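# Push utility cart through self-closing door into taped bay

## Task

Move the utility cart through the self-closing door and leave it parked in the zone outlined by yellow tape. All four of its wheels must sit fully inside the tape, touching none of it. The cart's three tubes must remain upright in its top tray. The robot must not fall over or end up tilted, or the task fails. The result only counts if it stays that way without the robot holding the cart or door in place.

## Robot and tools

Robot: a Hello Robot Stretch 4, about 1.6 m tall, with an omni-wheel base (rim within 0.23 m of the base origin), a lift on a vertical mast, one arm that telescopes forward, a three-joint wrist and a two-finger gripper. Its cameras are head_camera, head_left_camera, head_right_camera and wrist_camera.

Frames: the base frame sits on the floor under the base centre, x forward, y left, z up. hand_pose is a point between the open fingertips, expressed in the base frame; with all wrist joints at 0 its axes line up with the base frame, and the printed value may be a bit off. The odometry frame is the base frame as it was when the scene began.

execute_actions(actions, cameras): actions is a list holding exactly one action object, or empty to just get state and images. cameras picks images: a list of names, or "all"/null/omitted for every camera, [] for none; an unknown name refuses the call. An action contains "base", "joints" or both, optionally with "pace" and "contact_limits"; alternatively it holds only {"end_of_arm": "enable_torque"}, which re-powers any wrist or gripper motor that shut itself off. Base and joint motions begin together and may finish at different times.

"base" takes one command, each a relative offset from where the base last reported itself, never a pose: translate_m (metres, -2 to 2, positive forward, no turning), strafe_m (metres, -2 to 2, positive to the left, no turning), rotate_rad (radians, -3.2 to 3.2, positive counter-clockwise seen from above).

"joints" is one object keyed by joint name, each value an absolute target: lift_m 0 to 1.2 m; arm_m 0 to 0.55 m extension; wrist_yaw_rad -1.134 to 4.276 (0 points forward, positive leftward, 3.14 folded back, above 3.4 the arm may block it); wrist_pitch_rad -1.117 to 4.259 (0 level, 1.57 pointing down); wrist_roll_rad -1.117 to 4.259 (0 keeps fingers level; positive turns clockwise viewed from behind); gripper_m -0.038 to 0.141 m fingertip gap (negative means fingers pressing together). Done tolerances: ±0.004 for lift, arm and gripper, ±0.02 yaw and roll, ±0.05 pitch. Joint targets past a limit are clipped and reported; other bad values or unknown keys refuse the whole call. Any part you omit may still be driving toward its earlier target without the status showing it. A single action runs at most 15 s.

"pace": "slow", "default", "fast" or "max"; base speeds 0.1/0.3/0.4/0.6 m/s and turn rates 1/2/3/4 rad/s respectively, further reduced once lift_m exceeds 0.2 (down to 0.3 m/s and 1 rad/s at full height). "contact_limits" currently only accepts arm_m, from 0 (gentlest) to 0.75 (firmest), default 0.5.

wait(seconds): 0 to 10 s of no new commands; returns state and images like an empty action. zoom_image(camera, region): magnified crop of that camera's latest full image, region [x0, y0, x1, y1] in pixels from the top-left, at most 504x504. finished_scene(scene): pass the current scene number to end it permanently after the last command has settled; the reply reports success and the next task. Sending a reply with no tool call ends everything.

Reading results: base_status and joint_status tell how each motion ended. "done" for the base only means the wheels turned the commanded amount, slips included. "off_target" means it stopped short and may keep pushing. "contact_stop_at_<key>" means it hit something and that part goes slack (a slack lift may sag, slack wheels may roll). "limit_stop_at_<name>" is a built-in stop; "limit_stop_at_tilt" means a lean beyond 6 degrees, leaving lift, arm and wheels slack and unresponsive until it eases; "limit_stop_at_own_body" guards against self-collision, likely with the gripper pitched up below -0.2 and rolled below -0.4 or above 4. "torque_fault" means a wrist motor overloaded and went limp until enable_torque. After a stop, the old target is dropped; if any call reports a stop, later motion calls in that same reply are skipped. on_its_own covers things not commanded; "held at" gives the held target, not the position.

lidar_m: 12 distances in metres from the base origin, 30-degree sectors starting straight ahead and going counter-clockwise (4th left, 7th behind, 10th right); "-" is nothing seen or closer than 0.25 m. It sees from about 0.15 m up, misses glass, thin legs and much behind. wrist_depth_mm: 7x7 grid of median depths, 100 to 2000 mm, top-left first. base_odometry counts wheel turns only; heading is -3.142 to 3.142, left positive. If turned_by_wheels and turned_by_imu differ by over about 0.1 rad, something was hit or slipped and heading is off by roughly their difference. base_tilt gives forward and right lean in degrees, with a fixed bias up to about 1.5. motor_effort is percent of maximum, positive toward larger joint values (for wheel_0..2 positive turns the base right), bracket is the noisy peak.

Gripping: command a gap smaller than the object; tighter squeezes pull it toward the wrist. Readings do not confirm a grasp; a firm squeeze shows in gripper effort. If fingertips jam on a surface, lift. To unfold at the start, send lift_m 0.4 with wrist_yaw_rad 0 together.

Cautions: the door closes by itself and the scene runs on while you think, so hold it or pass quickly. Push the cart gently so tubes stay upright; avoid drops, slams, hard hits and strong pushes. Driving or turning with over 1 kg in hand and arm_m above 0.2 risks tipping, as do steady pushes or pulls with the gripper high or at high contact limits. Loose objects may occasionally get nudged. Leave the cart released and stable before finishing; less robot motion time is better.

Each tool is called after "Emit:" by a JSON object that holds its "name" and its "arguments", one argument or row to a line.

## Session

Emit:
{"name": "execute_actions", "arguments": {
  "actions": []
}}

Scene clock: 0.00 s.
base_odometry: x=+0.000 y=+0.000 heading=+0.000 (m, m, rad; odometry frame)
turned_by_wheels: +0.000 (rad since the last result)
turned_by_imu: +0.000 (rad since the last result)
base_tilt: forward=-0.8 right=+0.4 (deg)
lidar_m: 0.63 0.64 0.72 1.28 1.44 2.18 1.86 1.42 0.80 0.68 0.68 0.72
base_status: not commanded
joint_positions: lift_m=+0.189 arm_m=+0.002 wrist_yaw_rad=+3.204 wrist_pitch_rad=-0.015 wrist_roll_rad=+0.016 gripper_m=+0.057
joint_status: not commanded
motor_effort: lift_m=+18 arm_m=-1 wrist_yaw_rad=-1 wrist_pitch_rad=-6 wrist_roll_rad=+1 gripper_m=-4 wheel_0=+0 wheel_1=+0 wheel_2=+0 (%)
hand_pose: x=-0.1209 y=+0.0693 z=+0.3713 quat_wxyz=(-0.031, +0.007, +0.008, +0.999) (m; base frame)
wrist_depth_mm: - - 134 - - - - / - - 134 - - - - / - 107 135 - - - - / 143 138 166 - - - - / 203 1983 1983 - - - - / 201 1229 197 1281 216 1229 1205 / 200 798 917 - 917 831 866
pictures: head_camera, head_left_camera, head_right_camera, wrist_camera
Images, in order (width x height): head_camera 420x560, head_left_camera 420x672, head_right_camera 420x672, wrist_camera 616x392.

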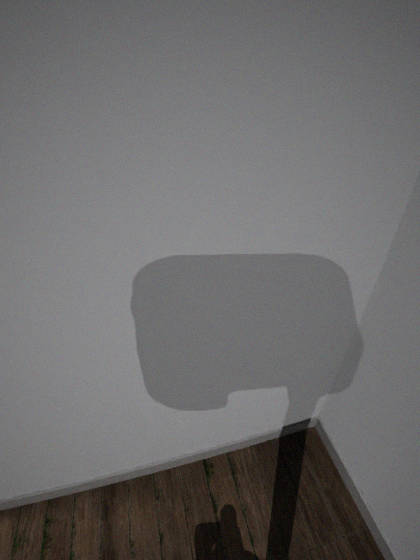

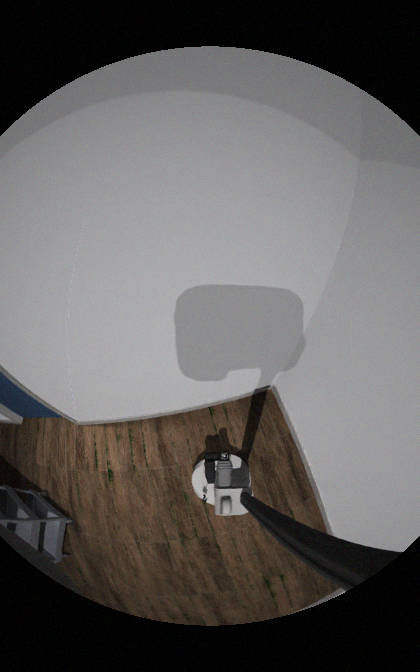

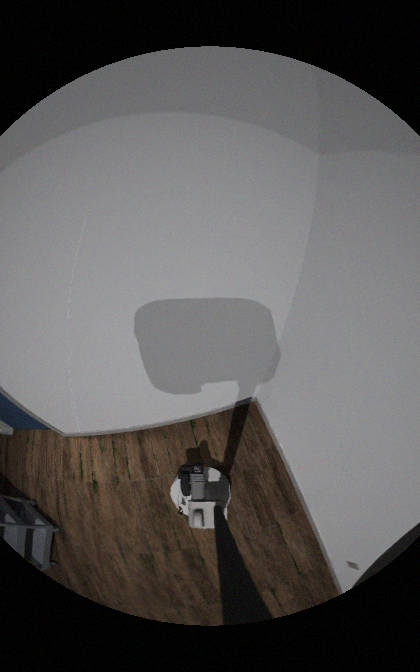

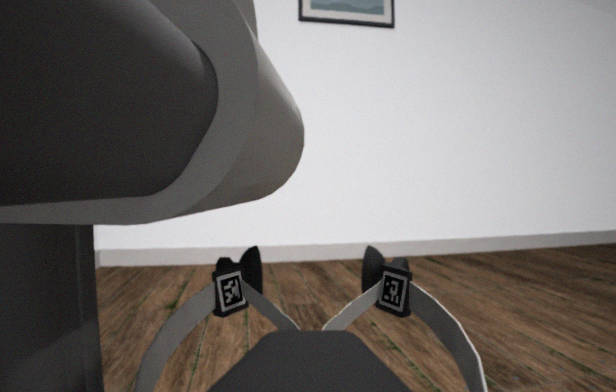

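Emit:
{"name": "execute_actions", "arguments": {
  "actions": [
    {"base":{"rotate_rad":1.82},"joints":{"lift_m":0.6,"wrist_yaw_rad":0}}
  ]
}}

Scene clock: 4.23 s.
base_odometry: x=+0.000 y=+0.000 heading=+1.820 (m, m, rad; odometry frame)
turned_by_wheels: +1.820 (rad since the last result)
turned_by_imu: +1.809 (rad since the last result)
base_tilt: forward=-0.9 right=+0.2 (deg)
lidar_m: 1.41 1.49 1.94 1.86 1.01 0.72 0.68 0.70 0.66 0.62 0.63 0.90
base_status: done
joint_positions: lift_m=+0.600 arm_m=+0.002 wrist_yaw_rad=+0.001 wrist_pitch_rad=-0.015 wrist_roll_rad=+0.016 gripper_m=+0.057
joint_status: all done
motor_effort: lift_m=+21(21) arm_m=-1(1) wrist_yaw_rad=-4(10) wrist_pitch_rad=-6(6) wrist_roll_rad=-1(1) gripper_m=-5(0) wheel_0=-2(7) wheel_1=-1(7) wheel_2=-1(7) (%)
hand_pose: x=+0.4610 y=-0.0872 z=+0.7822 quat_wxyz=(+1.000, +0.008, -0.007, +0.000) (m; base frame)
wrist_depth_mm: - - - - - 1366 842 / - - - - - 1366 831 / - - - - - 1397 831 / - 1397 1499 - - 1397 842 / - 1708 1576 - - 1397 831 / - 1921 196 - 216 1308 831 / 1708 1397 1397 - 1756 1025 842
pictures: head_camera, head_left_camera, head_right_camera, wrist_camera
Images, in order (width x height): head_camera 420x560, head_left_camera 420x672, head_right_camera 420x672, wrist_camera 616x392.

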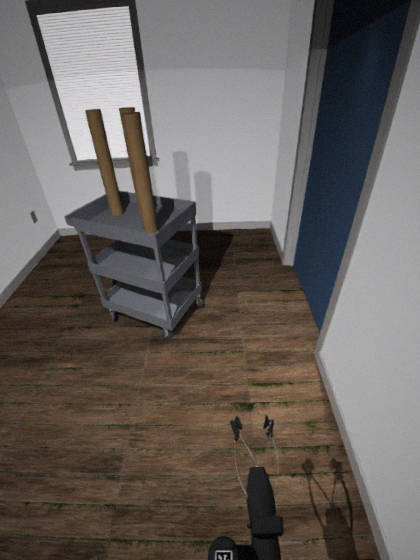

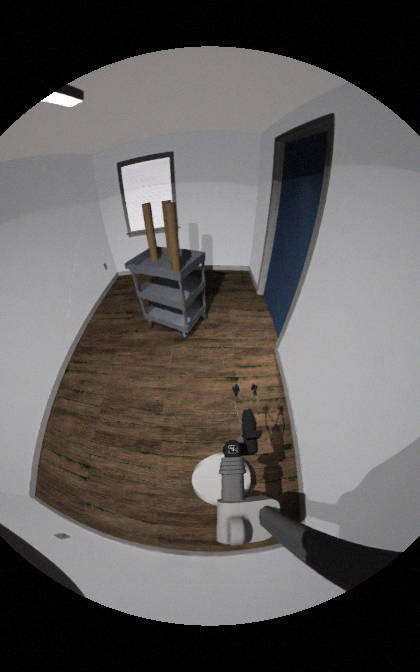

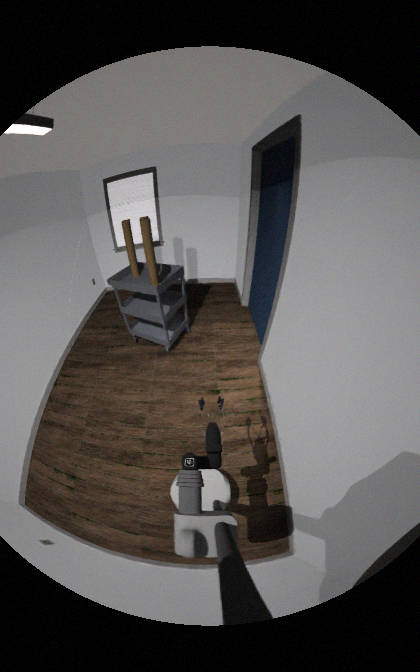

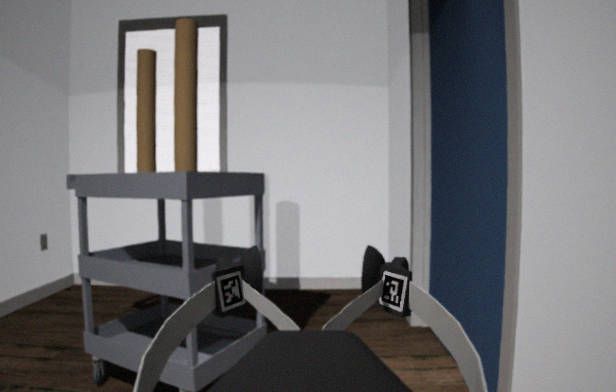

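Emit:
{"name": "execute_actions", "arguments": {
  "actions": [
    {"base":{"strafe_m":-0.27},"joints":{"lift_m":1.0,"wrist_pitch_rad":1.57,"wrist_roll_rad":1.57,"gripper_m":0.12}}
  ],
  "cameras": []
}}

Emit:
{"name": "execute_actions", "arguments": {
  "actions": [
    {"base":{"translate_m":1.7}}
  ]
}}

Emit:
{"name": "execute_actions", "arguments": {
  "actions": [
    {"base":{"strafe_m":-0.5},"pace":"slow"}
  ]
}}

Scene clock: 10.13 s.
base_odometry: x=+0.262 y=+0.067 heading=+1.820 (m, m, rad; odometry frame)
turned_by_wheels: +0.000 (rad since the last result)
turned_by_imu: -0.002 (rad since the last result)
base_tilt: forward=-0.7 right=+0.3 (deg)
lidar_m: 1.69 1.50 2.22 2.14 1.00 0.72 0.68 0.54 0.37 0.35 0.37 0.52
base_status: done
joint_positions: lift_m=+1.000 arm_m=+0.002 wrist_yaw_rad=+0.000 wrist_pitch_rad=+1.570 wrist_roll_rad=+1.569 gripper_m=+0.120
joint_status: all done
motor_effort: lift_m=+21(22) arm_m=-1(1) wrist_yaw_rad=-3(3) wrist_pitch_rad=+1(8) wrist_roll_rad=-1(3) gripper_m=+2(4) wheel_0=-1(8) wheel_1=+0(6) wheel_2=-1(3) (%)
hand_pose: x=+0.1728 y=-0.0874 z=+0.8896 quat_wxyz=(+0.501, +0.500, +0.500, -0.499) (m; base frame)
wrist_depth_mm: 574 569 580 580 569 549 549 / 866 891 891 891 866 842 798 / 1138 1118 1118 1118 1138 1138 1138 / 1138 1138 1118 931 917 1138 1138 / 1160 1138 1138 917 917 1138 1098 / 1138 1138 1160 931 931 1160 1160 / 1160 1160 1160 - 1160 1160 1160
pictures: none
No camera images: the call's "cameras" was empty. Leave "cameras" out to get every camera's image.

Scene clock: 17.30 s.
base_odometry: x=-0.157 y=+1.714 heading=+1.820 (m, m, rad; odometry frame)
turned_by_wheels: +0.000 (rad since the last result)
turned_by_imu: -0.006 (rad since the last result)
base_tilt: forward=-0.9 right=+0.4 (deg)
lidar_m: 1.24 1.41 0.53 0.42 0.53 2.53 1.45 0.54 0.44 0.39 0.42 0.59
base_status: done
joint_positions: lift_m=+1.000 arm_m=+0.002 wrist_yaw_rad=+0.000 wrist_pitch_rad=+1.570 wrist_roll_rad=+1.569 gripper_m=+0.120
joint_status: not commanded
motor_effort: lift_m=+20(21) arm_m=-1(1) wrist_yaw_rad=-3(2) wrist_pitch_rad=+1(1) wrist_roll_rad=+2(1) gripper_m=-1(0) wheel_0=+0(6) wheel_1=+0(4) wheel_2=+2(8) (%)
hand_pose: x=+0.1728 y=-0.0874 z=+0.8896 quat_wxyz=(+0.501, +0.500, +0.500, -0.499) (m; base frame)
wrist_depth_mm: 597 683 707 707 691 668 668 / 732 878 1078 1078 1078 1008 842 / 1118 1118 1138 1118 1118 1138 1138 / 1138 1138 1160 946 904 1138 1160 / 1160 1138 1138 931 917 1138 1160 / 1138 1160 1160 931 931 1160 1182 / 1160 1160 1138 - 1160 1160 1160
pictures: head_camera, head_left_camera, head_right_camera, wrist_camera
Images, in order (width x height): head_camera 420x560, head_left_camera 420x672, head_right_camera 420x672, wrist_camera 616x392.

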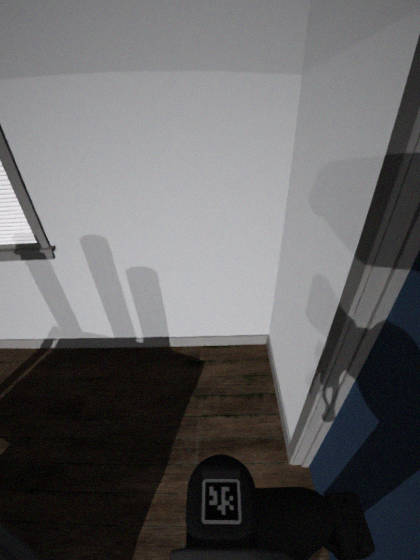

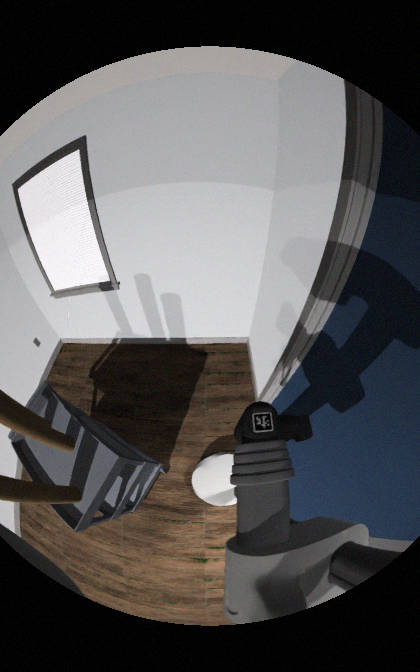

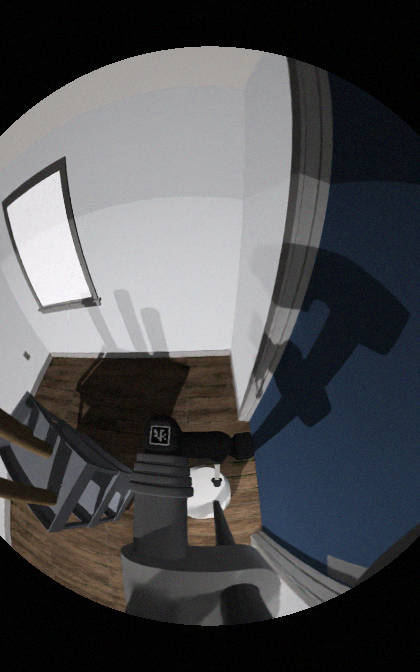

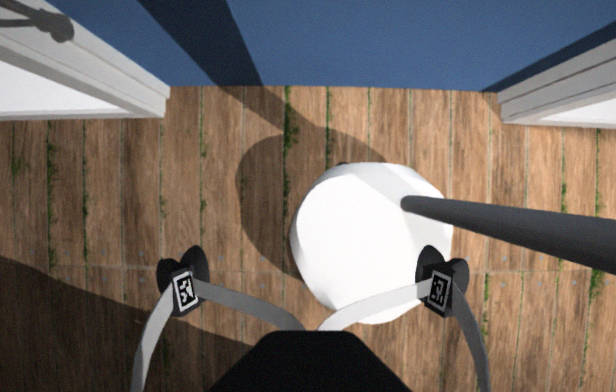

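Scene clock: 23.43 s.
base_odometry: x=+0.327 y=+1.837 heading=+1.820 (m, m, rad; odometry frame)
turned_by_wheels: +0.000 (rad since the last result)
turned_by_imu: +0.001 (rad since the last result)
base_tilt: forward=-0.9 right=+0.3 (deg)
lidar_m: 0.34 0.60 1.89 0.91 1.13 0.44 0.39 2.47 0.36 0.25 0.25 0.25
base_status: done
joint_positions: lift_m=+1.000 arm_m=+0.002 wrist_yaw_rad=-0.002 wrist_pitch_rad=+1.570 wrist_roll_rad=+1.570 gripper_m=+0.120
joint_status: not commanded
motor_effort: lift_m=+20(20) arm_m=-1(1) wrist_yaw_rad=+3(3) wrist_pitch_rad=-2(2) wrist_roll_rad=+0(4) gripper_m=+0(1) wheel_0=+4(14) wheel_1=-2(12) wheel_2=+1(6) (%)
hand_pose: x=+0.1724 y=-0.0874 z=+0.8896 quat_wxyz=(+0.500, +0.500, +0.500, -0.500) (m; base frame)
wrist_depth_mm: - - - 110 149 312 1118 / - - 114 151 320 1118 1118 / - 113 158 364 1138 1138 1138 / 114 163 407 917 904 1138 1138 / 181 399 1138 917 917 1042 564 / 569 917 1138 946 917 1138 866 / 1138 1160 1138 - 1160 1160 1160
pictures: head_camera, head_left_camera, head_right_camera, wrist_camera
Images, in order (width x height): head_camera 420x560, head_left_camera 420x672, head_right_camera 420x672, wrist_camera 616x392.

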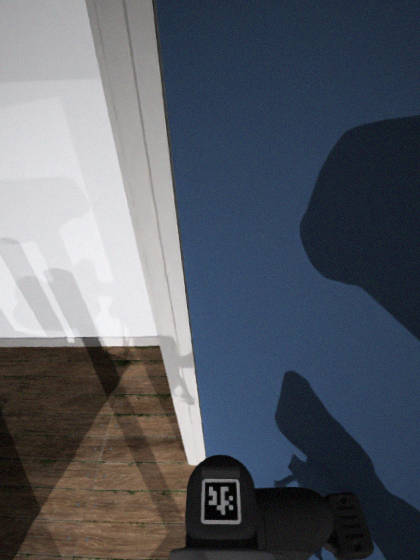

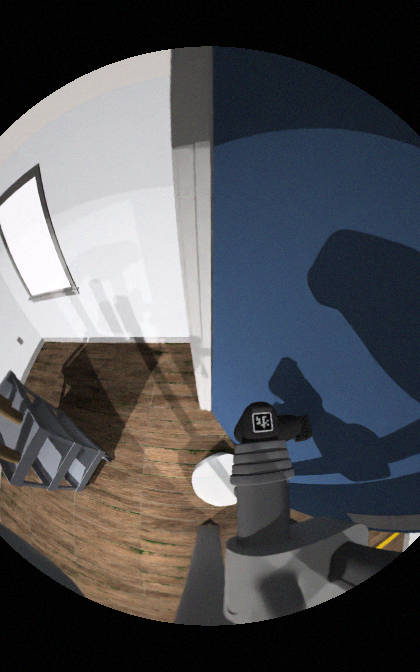

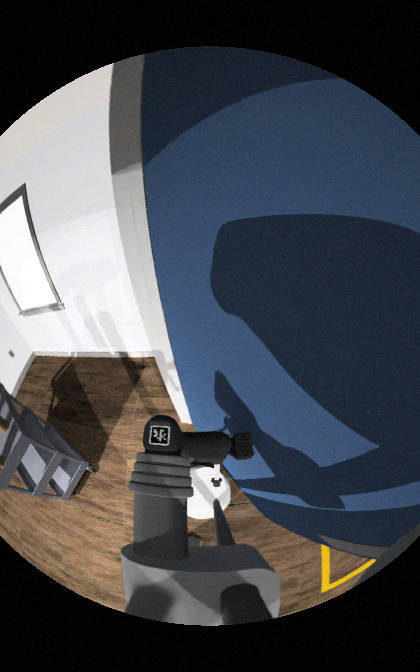

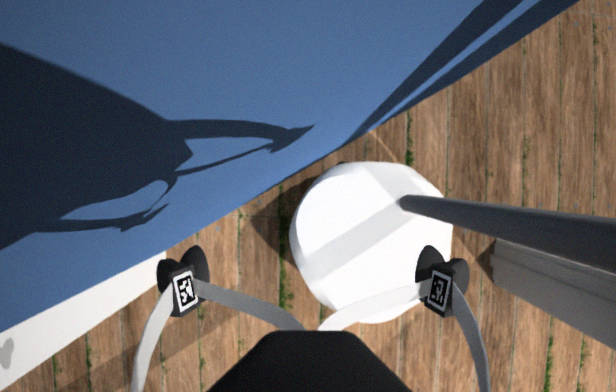

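Emit:
{"name": "execute_actions", "arguments": {
  "actions": [
    {"base":{"rotate_rad":1.8},"joints":{"lift_m":1.1},"pace":"slow"}
  ],
  "cameras": []
}}

Emit:
{"name": "execute_actions", "arguments": {
  "actions": [
    {"base":{"translate_m":0.45},"joints":{"arm_m":0.4},"pace":"slow"}
  ]
}}

Scene clock: 29.93 s.
base_odometry: x=+0.327 y=+1.837 heading=-2.664 (m, m, rad; odometry frame)
turned_by_wheels: +1.800 (rad since the last result)
turned_by_imu: +1.786 (rad since the last result)
base_tilt: forward=-0.9 right=+0.4 (deg)
lidar_m: 0.94 2.84 0.38 0.42 0.43 0.25 0.25 - 0.25 0.40 1.54 0.92
base_status: done
joint_positions: lift_m=+1.100 arm_m=+0.002 wrist_yaw_rad=+0.000 wrist_pitch_rad=+1.570 wrist_roll_rad=+1.570 gripper_m=+0.120
joint_status: all done
motor_effort: lift_m=+21(22) arm_m=-1(1) wrist_yaw_rad=-2(3) wrist_pitch_rad=+0(2) wrist_roll_rad=-2(0) gripper_m=-1(1) wheel_0=-2(5) wheel_1=-4(12) wheel_2=+1(12) (%)
hand_pose: x=+0.1727 y=-0.0874 z=+0.9895 quat_wxyz=(+0.500, +0.500, +0.500, -0.500) (m; base frame)
wrist_depth_mm: 1205 1229 1205 1229 1008 591 442 / 1205 1205 1229 1229 1160 634 455 / 1060 1255 1229 1229 1229 691 484 / 1229 1229 1229 1060 1008 621 496 / 1229 1255 1229 1025 1008 732 430 / 1255 1255 1255 1255 1025 741 564 / 1281 1255 1281 - 1255 831 609
pictures: none
No camera images: the call's "cameras" was empty. Leave "cameras" out to get every camera's image.

Scene clock: 35.73 s.
base_odometry: x=-0.072 y=+1.630 heading=-2.663 (m, m, rad; odometry frame)
turned_by_wheels: +0.000 (rad since the last result)
turned_by_imu: -0.003 (rad since the last result)
base_tilt: forward=-0.9 right=+0.3 (deg)
lidar_m: 0.55 2.48 2.27 0.65 0.42 0.37 0.34 0.42 0.70 1.45 1.64 0.51
base_status: done
joint_positions: lift_m=+1.100 arm_m=+0.399 wrist_yaw_rad=+0.000 wrist_pitch_rad=+1.570 wrist_roll_rad=+1.570 gripper_m=+0.120
joint_status: all done
motor_effort: lift_m=+20(21) arm_m=+5(3) wrist_yaw_rad=-2(2) wrist_pitch_rad=+0(0) wrist_roll_rad=+0(0) gripper_m=+0(0) wheel_0=+3(5) wheel_1=+2(4) wheel_2=-2(6) (%)
hand_pose: x=+0.5703 y=-0.0874 z=+0.9896 quat_wxyz=(+0.500, +0.500, +0.500, -0.500) (m; base frame)
wrist_depth_mm: 413 415 415 415 418 1205 1229 / 415 418 418 421 421 1229 1229 / 421 418 421 421 1255 1229 1255 / 164 245 424 424 1229 1025 1025 / 152 225 424 1255 1229 1025 1025 / 180 397 427 1255 1255 1025 1229 / 1255 831 1255 - 1255 1255 1138
pictures: head_camera, head_left_camera, head_right_camera, wrist_camera
Images, in order (width x height): head_camera 420x560, head_left_camera 420x672, head_right_camera 420x672, wrist_camera 616x392.

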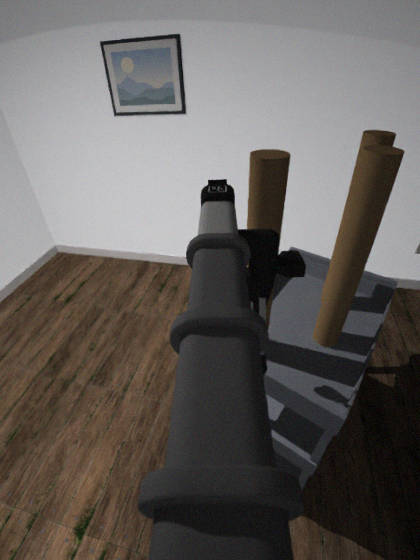

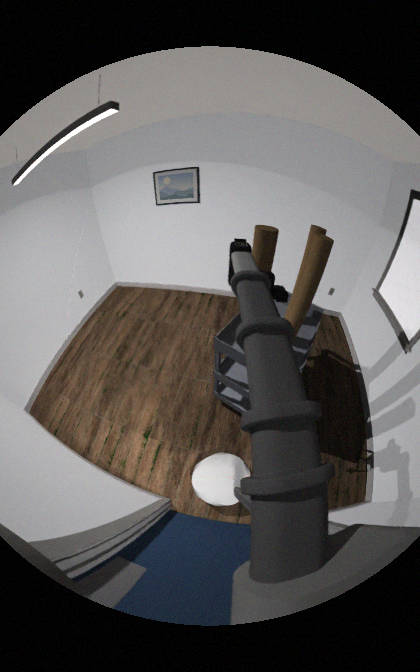

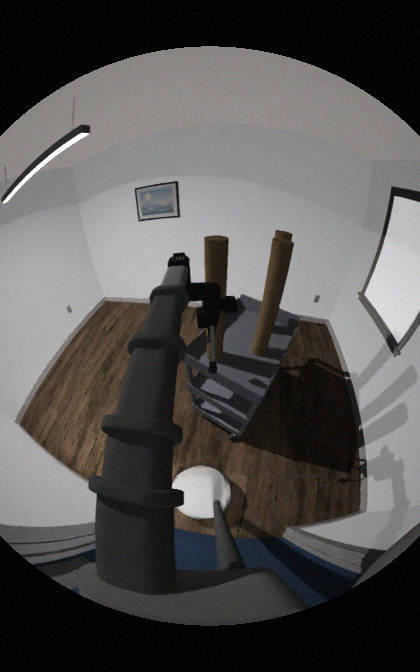

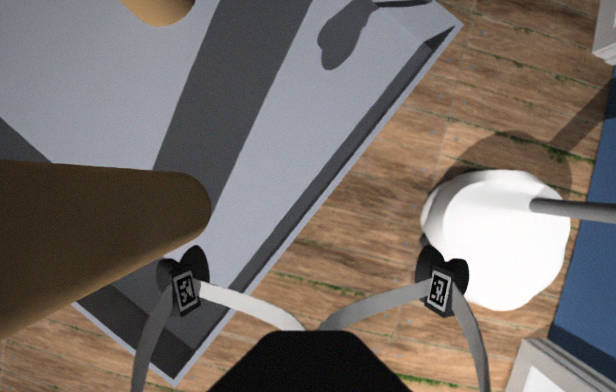

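Emit:
{"name": "execute_actions", "arguments": {
  "actions": [
    {"base":{"rotate_rad":-0.12},"joints":{"arm_m":0.36,"gripper_m":0.06,"wrist_roll_rad":2.1},"pace":"slow"}
  ],
  "cameras": []
}}

Emit:
{"name": "execute_actions", "arguments": {
  "actions": [
    {"joints":{"lift_m":1.02}}
  ],
  "cameras": ["wrist_camera","head_right_camera"]
}}

Scene clock: 42.97 s.
base_odometry: x=-0.072 y=+1.630 heading=-2.783 (m, m, rad; odometry frame)
turned_by_wheels: -0.120 (rad since the last result)
turned_by_imu: -0.121 (rad since the last result)
base_tilt: forward=-0.9 right=+0.3 (deg)
lidar_m: 0.52 2.36 2.31 0.86 0.42 0.36 0.35 0.38 0.56 1.45 1.54 0.50
base_status: done
joint_positions: lift_m=+1.100 arm_m=+0.361 wrist_yaw_rad=+0.000 wrist_pitch_rad=+1.570 wrist_roll_rad=+2.099 gripper_m=+0.060
joint_status: all done
motor_effort: lift_m=+19(20) arm_m=-5(5) wrist_yaw_rad=-2(3) wrist_pitch_rad=+0(1) wrist_roll_rad=+0(5) gripper_m=-5(5) wheel_0=+1(4) wheel_1=+0(2) wheel_2=+1(3) (%)
hand_pose: x=+0.5321 y=-0.0874 z=+0.9896 quat_wxyz=(+0.352, +0.614, +0.352, -0.613) (m; base frame)
wrist_depth_mm: 1205 1229 1229 1229 1205 1229 1098 / 418 418 421 1229 1229 1025 1098 / 421 421 424 1229 1229 1008 1160 / 384 424 424 1229 1229 1025 1229 / 427 427 424 1255 1229 1255 1255 / 427 427 197 683 1229 1229 1229 / 427 430 407 - 1255 1255 1255
pictures: none
No camera images: the call's "cameras" was empty. Leave "cameras" out to get every camera's image.

Scene clock: 44.30 s.
base_odometry: x=-0.072 y=+1.630 heading=-2.783 (m, m, rad; odometry frame)
turned_by_wheels: +0.000 (rad since the last result)
turned_by_imu: +0.000 (rad since the last result)
base_tilt: forward=-0.8 right=+0.4 (deg)
lidar_m: 0.52 2.34 2.33 0.86 0.42 0.37 0.37 0.39 0.56 1.44 1.56 0.51
base_status: not commanded
joint_positions: lift_m=+1.020 arm_m=+0.361 wrist_yaw_rad=+0.000 wrist_pitch_rad=+1.570 wrist_roll_rad=+2.099 gripper_m=+0.060
joint_status: all done
motor_effort: lift_m=+16(18) arm_m=-5(5) wrist_yaw_rad=-1(2) wrist_pitch_rad=+0(0) wrist_roll_rad=+0(2) gripper_m=-5(2) wheel_0=+1(1) wheel_1=+0(1) wheel_2=+1(1) (%)
hand_pose: x=+0.5321 y=-0.0874 z=+0.9099 quat_wxyz=(+0.352, +0.614, +0.352, -0.613) (m; base frame)
wrist_depth_mm: 283 300 304 1138 1138 1138 1098 / 342 340 340 1138 1138 931 931 / 342 342 342 1160 1160 931 931 / 343 343 343 1160 1160 946 1160 / 345 343 345 1160 1160 1160 1160 / 345 345 197 603 1160 1160 1182 / 347 347 347 - 1182 1160 1160
pictures: head_right_camera, wrist_camera
Images, in order (width x height): head_right_camera 420x672, wrist_camera 616x392.

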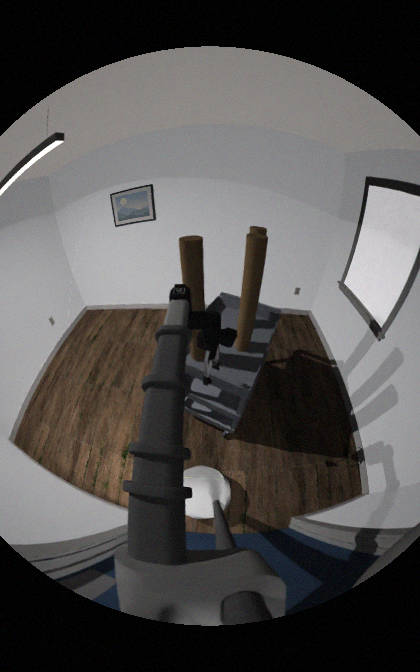

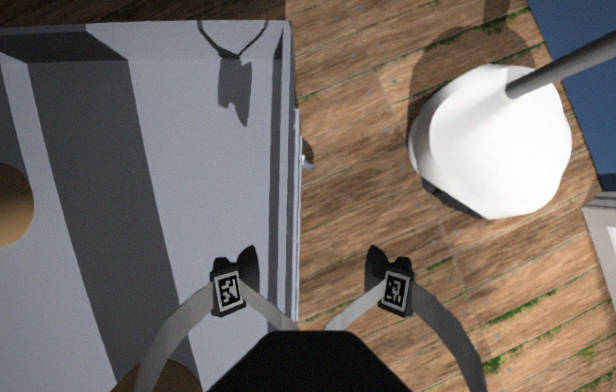

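Emit:
{"name": "execute_actions", "arguments": {
  "actions": [
    {"joints":{"lift_m":0.945,"arm_m":0.375}}
  ],
  "cameras": []
}}

Emit:
{"name": "execute_actions", "arguments": {
  "actions": [
    {"joints":{"gripper_m":-0.02}}
  ],
  "cameras": []
}}

Emit:
{"name": "execute_actions", "arguments": {
  "actions": [
    {"base":{"translate_m":-0.5},"pace":"slow"}
  ],
  "cameras": ["wrist_camera","head_right_camera","head_left_camera"]
}}

Scene clock: 49.60 s.
base_odometry: x=-0.072 y=+1.630 heading=-2.783 (m, m, rad; odometry frame)
turned_by_wheels: +0.000 (rad since the last result)
turned_by_imu: -0.002 (rad since the last result)
base_tilt: forward=-0.9 right=+0.3 (deg)
lidar_m: 0.54 2.34 2.30 0.86 0.41 0.35 0.36 0.39 0.57 1.44 1.56 0.51
base_status: not commanded
joint_positions: lift_m=+0.945 arm_m=+0.374 wrist_yaw_rad=+0.000 wrist_pitch_rad=+1.570 wrist_roll_rad=+2.099 gripper_m=+0.060
joint_status: all done
motor_effort: lift_m=+17(17) arm_m=+5(7) wrist_yaw_rad=-3(2) wrist_pitch_rad=+0(1) wrist_roll_rad=+1(3) gripper_m=-3(3) wheel_0=+1(1) wheel_1=+1(1) wheel_2=+1(1) (%)
hand_pose: x=+0.5453 y=-0.0874 z=+0.8349 quat_wxyz=(+0.352, +0.614, +0.352, -0.613) (m; base frame)
wrist_depth_mm: 265 265 264 1060 1078 1078 1078 / 265 265 266 1078 1078 854 854 / 267 267 266 1078 1060 866 854 / 267 267 267 1078 1078 878 866 / 268 267 267 1078 1098 1078 1078 / 270 270 198 270 1078 1098 1078 / 271 271 272 - 1098 1098 1098
pictures: none
No camera images: the call's "cameras" was empty. Leave "cameras" out to get every camera's image.

Scene clock: 51.13 s.
base_odometry: x=-0.072 y=+1.630 heading=-2.783 (m, m, rad; odometry frame)
turned_by_wheels: +0.000 (rad since the last result)
turned_by_imu: -0.001 (rad since the last result)
base_tilt: forward=-0.9 right=+0.3 (deg)
lidar_m: 0.51 2.35 2.32 0.84 0.42 0.37 0.36 0.39 0.57 1.45 1.56 0.50
base_status: not commanded
joint_positions: lift_m=+0.945 arm_m=+0.374 wrist_yaw_rad=+0.002 wrist_pitch_rad=+1.562 wrist_roll_rad=+2.100 gripper_m=-0.020
joint_status: all done
motor_effort: lift_m=+21(22) arm_m=+3(5) wrist_yaw_rad=-7(8) wrist_pitch_rad=+22(22) wrist_roll_rad=+0(2) gripper_m=-20(19) wheel_0=-1(1) wheel_1=+0(1) wheel_2=+2(1) (%)
hand_pose: x=+0.5479 y=-0.0874 z=+0.8345 quat_wxyz=(+0.354, +0.616, +0.351, -0.610) (m; base frame)
wrist_depth_mm: 263 262 263 263 1060 1060 1060 / 264 263 263 264 1078 854 842 / 264 264 265 265 1078 854 854 / 266 265 266 266 1078 866 854 / 267 267 266 266 1078 1078 1078 / 268 267 187 201 185 1078 1078 / 270 270 270 - 1098 1078 1078
pictures: none
No camera images: the call's "cameras" was empty. Leave "cameras" out to get every camera's image.

Scene clock: 57.40 s.
base_odometry: x=+0.396 y=+1.805 heading=-2.784 (m, m, rad; odometry frame)
turned_by_wheels: +0.000 (rad since the last result)
turned_by_imu: -0.003 (rad since the last result)
base_tilt: forward=-0.8 right=+0.4 (deg)
lidar_m: 0.52 2.88 0.36 0.52 2.52 0.28 0.25 - 0.25 0.31 1.51 0.49
base_status: done
joint_positions: lift_m=+0.945 arm_m=+0.375 wrist_yaw_rad=+0.001 wrist_pitch_rad=+1.565 wrist_roll_rad=+2.100 gripper_m=-0.020
joint_status: not commanded
motor_effort: lift_m=+22(22) arm_m=+2(3) wrist_yaw_rad=-6(15) wrist_pitch_rad=+14(37) wrist_roll_rad=+0(1) gripper_m=-12(20) wheel_0=-4(10) wheel_1=-2(11) wheel_2=+2(14) (%)
hand_pose: x=+0.5474 y=-0.0874 z=+0.8345 quat_wxyz=(+0.353, +0.615, +0.351, -0.611) (m; base frame)
wrist_depth_mm: 265 264 265 264 1078 991 820 / 265 265 265 266 1078 854 842 / 267 267 266 267 1078 854 854 / 268 268 267 267 1078 878 866 / 268 268 270 268 1098 1078 1078 / 270 271 187 199 185 991 768 / 272 271 272 - 1098 976 707
pictures: head_left_camera, head_right_camera, wrist_camera
Images, in order (width x height): head_left_camera 420x672, head_right_camera 420x672, wrist_camera 616x392.

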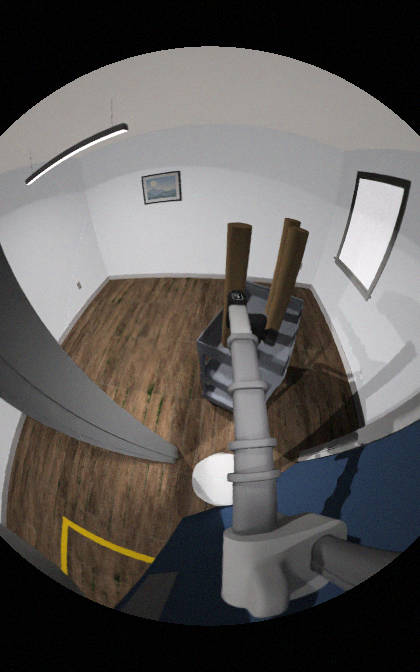

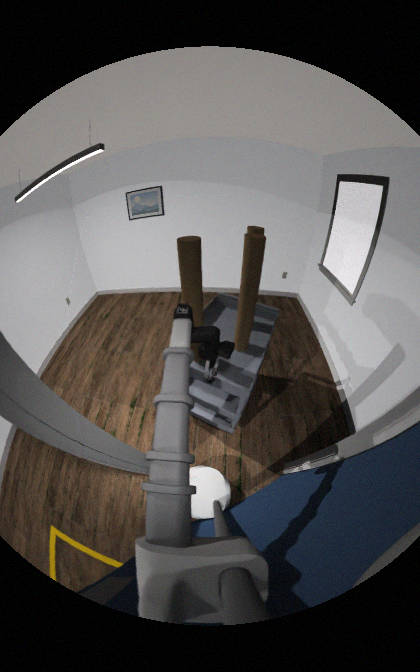

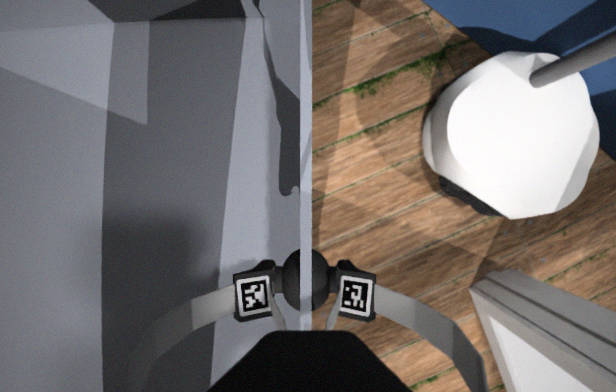

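Emit:
{"name": "execute_actions", "arguments": {
  "actions": [
    {"base":{"translate_m":-0.3},"joints":{"wrist_roll_rad":1.75,"arm_m":0.22},"pace":"slow"}
  ],
  "cameras": ["wrist_camera","head_right_camera","head_left_camera"]
}}

Scene clock: 64.23 s.
base_odometry: x=+0.677 y=+1.910 heading=-2.784 (m, m, rad; odometry frame)
turned_by_wheels: +0.000 (rad since the last result)
turned_by_imu: -0.004 (rad since the last result)
base_tilt: forward=-0.9 right=+0.4 (deg)
lidar_m: 0.37 0.52 0.58 2.26 2.28 1.77 0.25 0.25 0.25 0.25 0.40 0.36
base_status: done
joint_positions: lift_m=+0.945 arm_m=+0.221 wrist_yaw_rad=-0.001 wrist_pitch_rad=+1.566 wrist_roll_rad=+1.753 gripper_m=-0.019
joint_status: all done
motor_effort: lift_m=+21(21) arm_m=-6(12) wrist_yaw_rad=+1(7) wrist_pitch_rad=+12(38) wrist_roll_rad=-9(13) gripper_m=-18(17) wheel_0=-3(10) wheel_1=-4(9) wheel_2=+2(11) (%)
hand_pose: x=+0.3932 y=-0.0874 z=+0.8345 quat_wxyz=(+0.453, +0.545, +0.451, -0.542) (m; base frame)
wrist_depth_mm: 263 262 263 264 661 591 492 / 264 265 265 265 946 741 585 / 265 266 266 266 1060 854 715 / 267 266 267 267 878 866 866 / 268 268 268 243 878 866 1078 / 270 270 186 206 186 1098 1098 / 270 256 271 - 1098 1098 1118
pictures: head_left_camera, head_right_camera, wrist_camera
Images, in order (width x height): head_left_camera 420x672, head_right_camera 420x672, wrist_camera 616x392.

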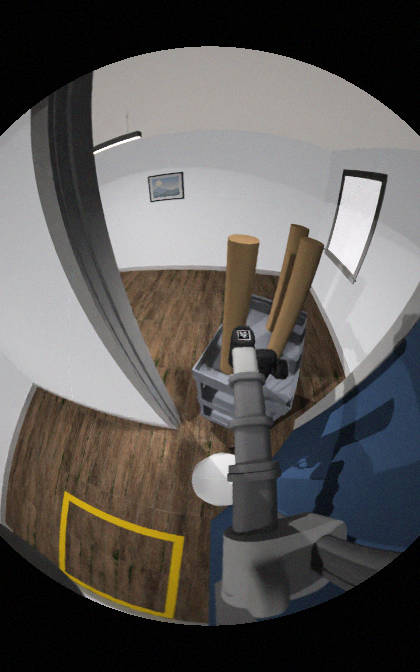

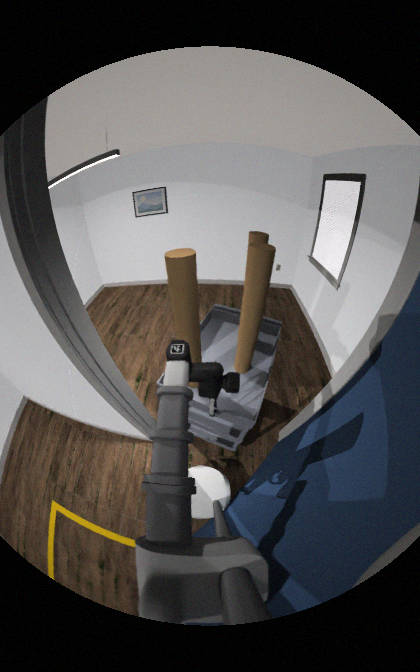

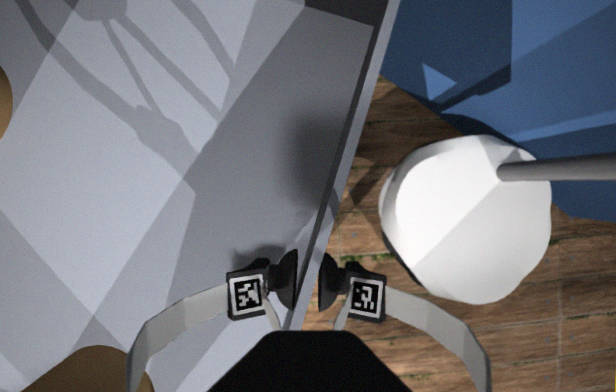

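Emit:
{"name": "execute_actions", "arguments": {
  "actions": [
    {"base":{"translate_m":-0.3},"pace":"slow"}
  ],
  "cameras": ["head_right_camera"]
}}

Emit:
{"name": "execute_actions", "arguments": {
  "actions": [
    {"base":{"strafe_m":0.15},"pace":"slow"}
  ],
  "cameras": []
}}

Emit:
{"name": "execute_actions", "arguments": {
  "actions": [
    {"base":{"translate_m":-0.25},"pace":"slow"}
  ],
  "cameras": ["wrist_camera","head_right_camera","head_left_camera"]
}}

Scene clock: 72.80 s.
base_odometry: x=+0.958 y=+2.015 heading=-2.784 (m, m, rad; odometry frame)
turned_by_wheels: +0.000 (rad since the last result)
turned_by_imu: -0.003 (rad since the last result)
base_tilt: forward=-0.9 right=+0.4 (deg)
lidar_m: 0.38 0.51 1.07 2.39 1.89 1.47 1.43 0.25 - 0.25 0.28 0.37
base_status: done
joint_positions: lift_m=+0.945 arm_m=+0.221 wrist_yaw_rad=-0.001 wrist_pitch_rad=+1.565 wrist_roll_rad=+1.753 gripper_m=-0.020
joint_status: not commanded
motor_effort: lift_m=+21(21) arm_m=-6(6) wrist_yaw_rad=+0(2) wrist_pitch_rad=+13(28) wrist_roll_rad=-9(9) gripper_m=-18(19) wheel_0=-4(6) wheel_1=-4(8) wheel_2=+3(8) (%)
hand_pose: x=+0.3934 y=-0.0874 z=+0.8345 quat_wxyz=(+0.454, +0.545, +0.451, -0.542) (m; base frame)
wrist_depth_mm: 264 263 263 263 539 492 433 / 265 265 264 265 778 654 544 / 265 265 266 266 1078 854 715 / 267 267 267 267 866 866 976 / 268 268 268 230 878 866 1098 / 271 270 184 206 185 1078 1098 / 271 256 271 - 1098 1098 1098
pictures: head_right_camera
Images, in order (width x height): head_right_camera 420x672.

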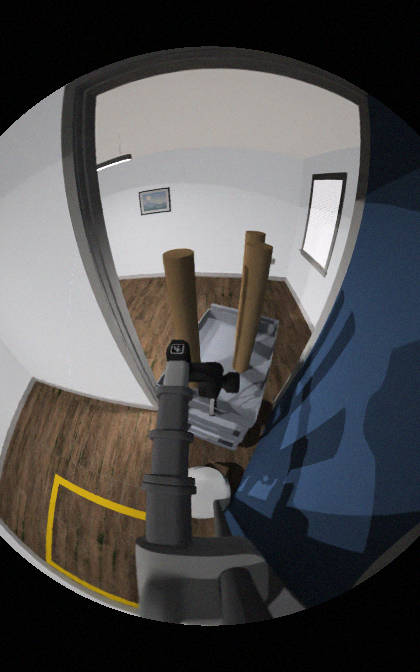

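Scene clock: 75.43 s.
base_odometry: x=+1.010 y=+1.875 heading=-2.785 (m, m, rad; odometry frame)
turned_by_wheels: -0.001 (rad since the last result)
turned_by_imu: -0.003 (rad since the last result)
base_tilt: forward=-0.8 right=+0.4 (deg)
lidar_m: 0.35 0.73 1.09 2.23 1.87 1.45 1.40 1.52 - 0.25 0.34 0.33
base_status: done
joint_positions: lift_m=+0.945 arm_m=+0.221 wrist_yaw_rad=-0.004 wrist_pitch_rad=+1.573 wrist_roll_rad=+1.753 gripper_m=-0.019
joint_status: not commanded
motor_effort: lift_m=+21(21) arm_m=-4(6) wrist_yaw_rad=+11(10) wrist_pitch_rad=-8(13) wrist_roll_rad=-8(9) gripper_m=-21(20) wheel_0=-6(12) wheel_1=+1(5) wheel_2=-3(7) (%)
hand_pose: x=+0.3907 y=-0.0874 z=+0.8345 quat_wxyz=(+0.451, +0.544, +0.452, -0.545) (m; base frame)
wrist_depth_mm: 260 260 263 263 264 512 466 / 262 263 264 265 264 691 559 / 264 264 265 266 266 866 715 / 265 265 265 266 866 866 1078 / 265 266 267 231 878 866 1078 / 254 267 187 206 186 878 1078 / 202 240 268 - 1078 1098 1098
pictures: none
No camera images: the call's "cameras" was empty. Leave "cameras" out to get every camera's image.

Scene clock: 79.23 s.
base_odometry: x=+1.244 y=+1.962 heading=-2.785 (m, m, rad; odometry frame)
turned_by_wheels: +0.000 (rad since the last result)
turned_by_imu: -0.001 (rad since the last result)
base_tilt: forward=-0.9 right=+0.5 (deg)
lidar_m: 0.38 0.52 1.48 2.25 1.55 1.19 1.17 1.25 1.52 1.47 0.25 0.36
base_status: done
joint_positions: lift_m=+0.945 arm_m=+0.221 wrist_yaw_rad=-0.001 wrist_pitch_rad=+1.567 wrist_roll_rad=+1.753 gripper_m=-0.019
joint_status: not commanded
motor_effort: lift_m=+21(21) arm_m=-4(4) wrist_yaw_rad=+2(11) wrist_pitch_rad=+10(42) wrist_roll_rad=-9(11) gripper_m=-18(20) wheel_0=+1(10) wheel_1=-4(8) wheel_2=+3(10) (%)
hand_pose: x=+0.3927 y=-0.0874 z=+0.8345 quat_wxyz=(+0.453, +0.545, +0.451, -0.543) (m; base frame)
wrist_depth_mm: 262 263 262 263 264 392 338 / 263 263 264 264 549 504 430 / 264 265 265 265 891 854 1098 / 265 266 266 267 866 854 976 / 267 268 267 233 878 866 1078 / 268 270 185 204 187 1078 1078 / 245 245 272 - 1098 1078 1078
pictures: head_left_camera, head_right_camera, wrist_camera
Images, in order (width x height): head_left_camera 420x672, head_right_camera 420x672, wrist_camera 616x392.

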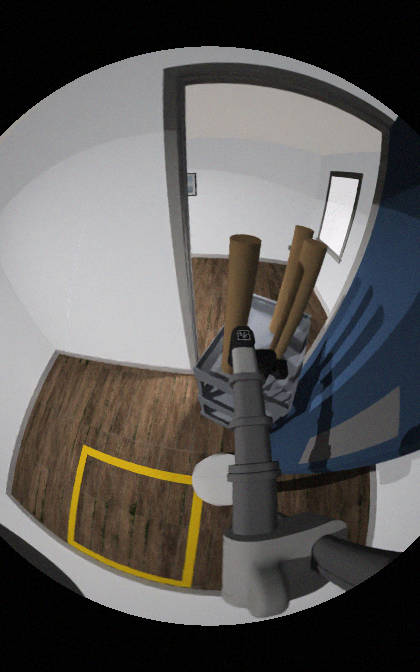

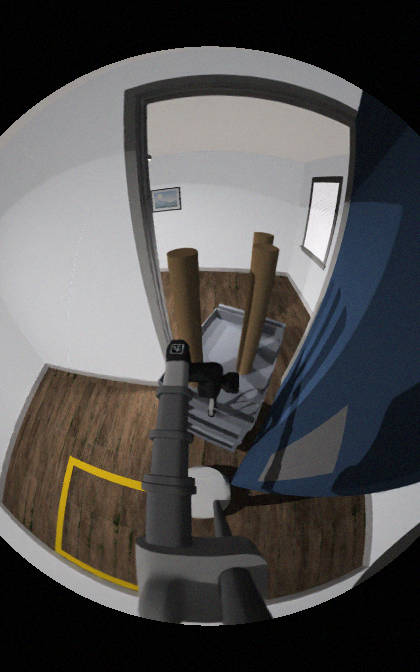

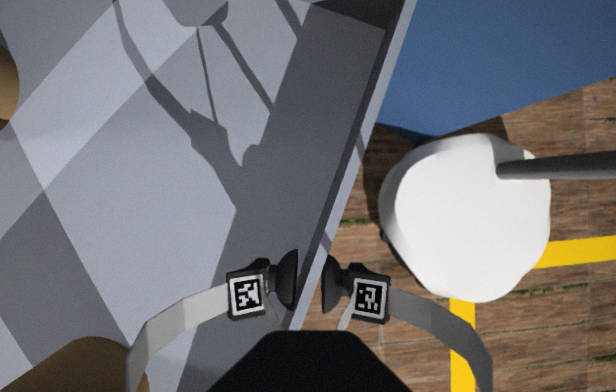

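Emit:
{"name": "execute_actions", "arguments": {
  "actions": [
    {"base":{"translate_m":-0.75},"joints":{"wrist_roll_rad":2.0,"arm_m":0.3},"pace":"slow"}
  ],
  "cameras": ["head_right_camera"]
}}

Emit:
{"name": "execute_actions", "arguments": {
  "actions": [
    {"base":{"strafe_m":1.2},"joints":{"wrist_roll_rad":2.3},"pace":"slow"}
  ],
  "cameras": ["wrist_camera","head_right_camera","head_left_camera"]
}}

Scene clock: 91.43 s.
base_odometry: x=+1.947 y=+2.224 heading=-2.784 (m, m, rad; odometry frame)
turned_by_wheels: +0.001 (rad since the last result)
turned_by_imu: +0.003 (rad since the last result)
base_tilt: forward=-0.9 right=+0.4 (deg)
lidar_m: 0.44 0.46 2.37 1.24 0.56 0.42 0.41 0.45 0.67 1.40 1.54 0.47
base_status: done
joint_positions: lift_m=+0.945 arm_m=+0.300 wrist_yaw_rad=+0.005 wrist_pitch_rad=+1.564 wrist_roll_rad=+1.998 gripper_m=-0.019
joint_status: all done
on_its_own: wrist_yaw_rad is at rest, and its effort (-16) is outside its rest range (-13 to +13)
motor_effort: lift_m=+20(21) arm_m=+0(2) wrist_yaw_rad=-16(23) wrist_pitch_rad=+19(62) wrist_roll_rad=+7(8) gripper_m=-19(19) wheel_0=+3(3) wheel_1=+0(6) wheel_2=+7(15) (%)
hand_pose: x=+0.4734 y=-0.0874 z=+0.8346 quat_wxyz=(+0.386, +0.596, +0.383, -0.591) (m; base frame)
wrist_depth_mm: 1060 206 1060 1060 1060 1060 1042 / 213 256 264 1078 1078 1060 1060 / 266 266 266 1078 1078 854 854 / 267 267 267 1060 1078 854 878 / 270 268 268 268 1078 1078 1098 / 271 271 188 205 187 1098 1098 / 272 271 272 - 1078 1098 1098
pictures: head_right_camera
Images, in order (width x height): head_right_camera 420x672.

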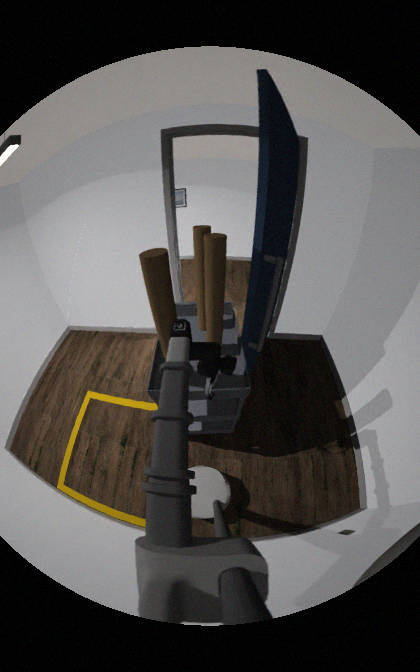

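action 0: "base": strafe_m = 1.2 would last too long for one action: at the pace "slow" strafe_m can be at most 0.78 in either direction: name a faster pace, or command the rest in another action


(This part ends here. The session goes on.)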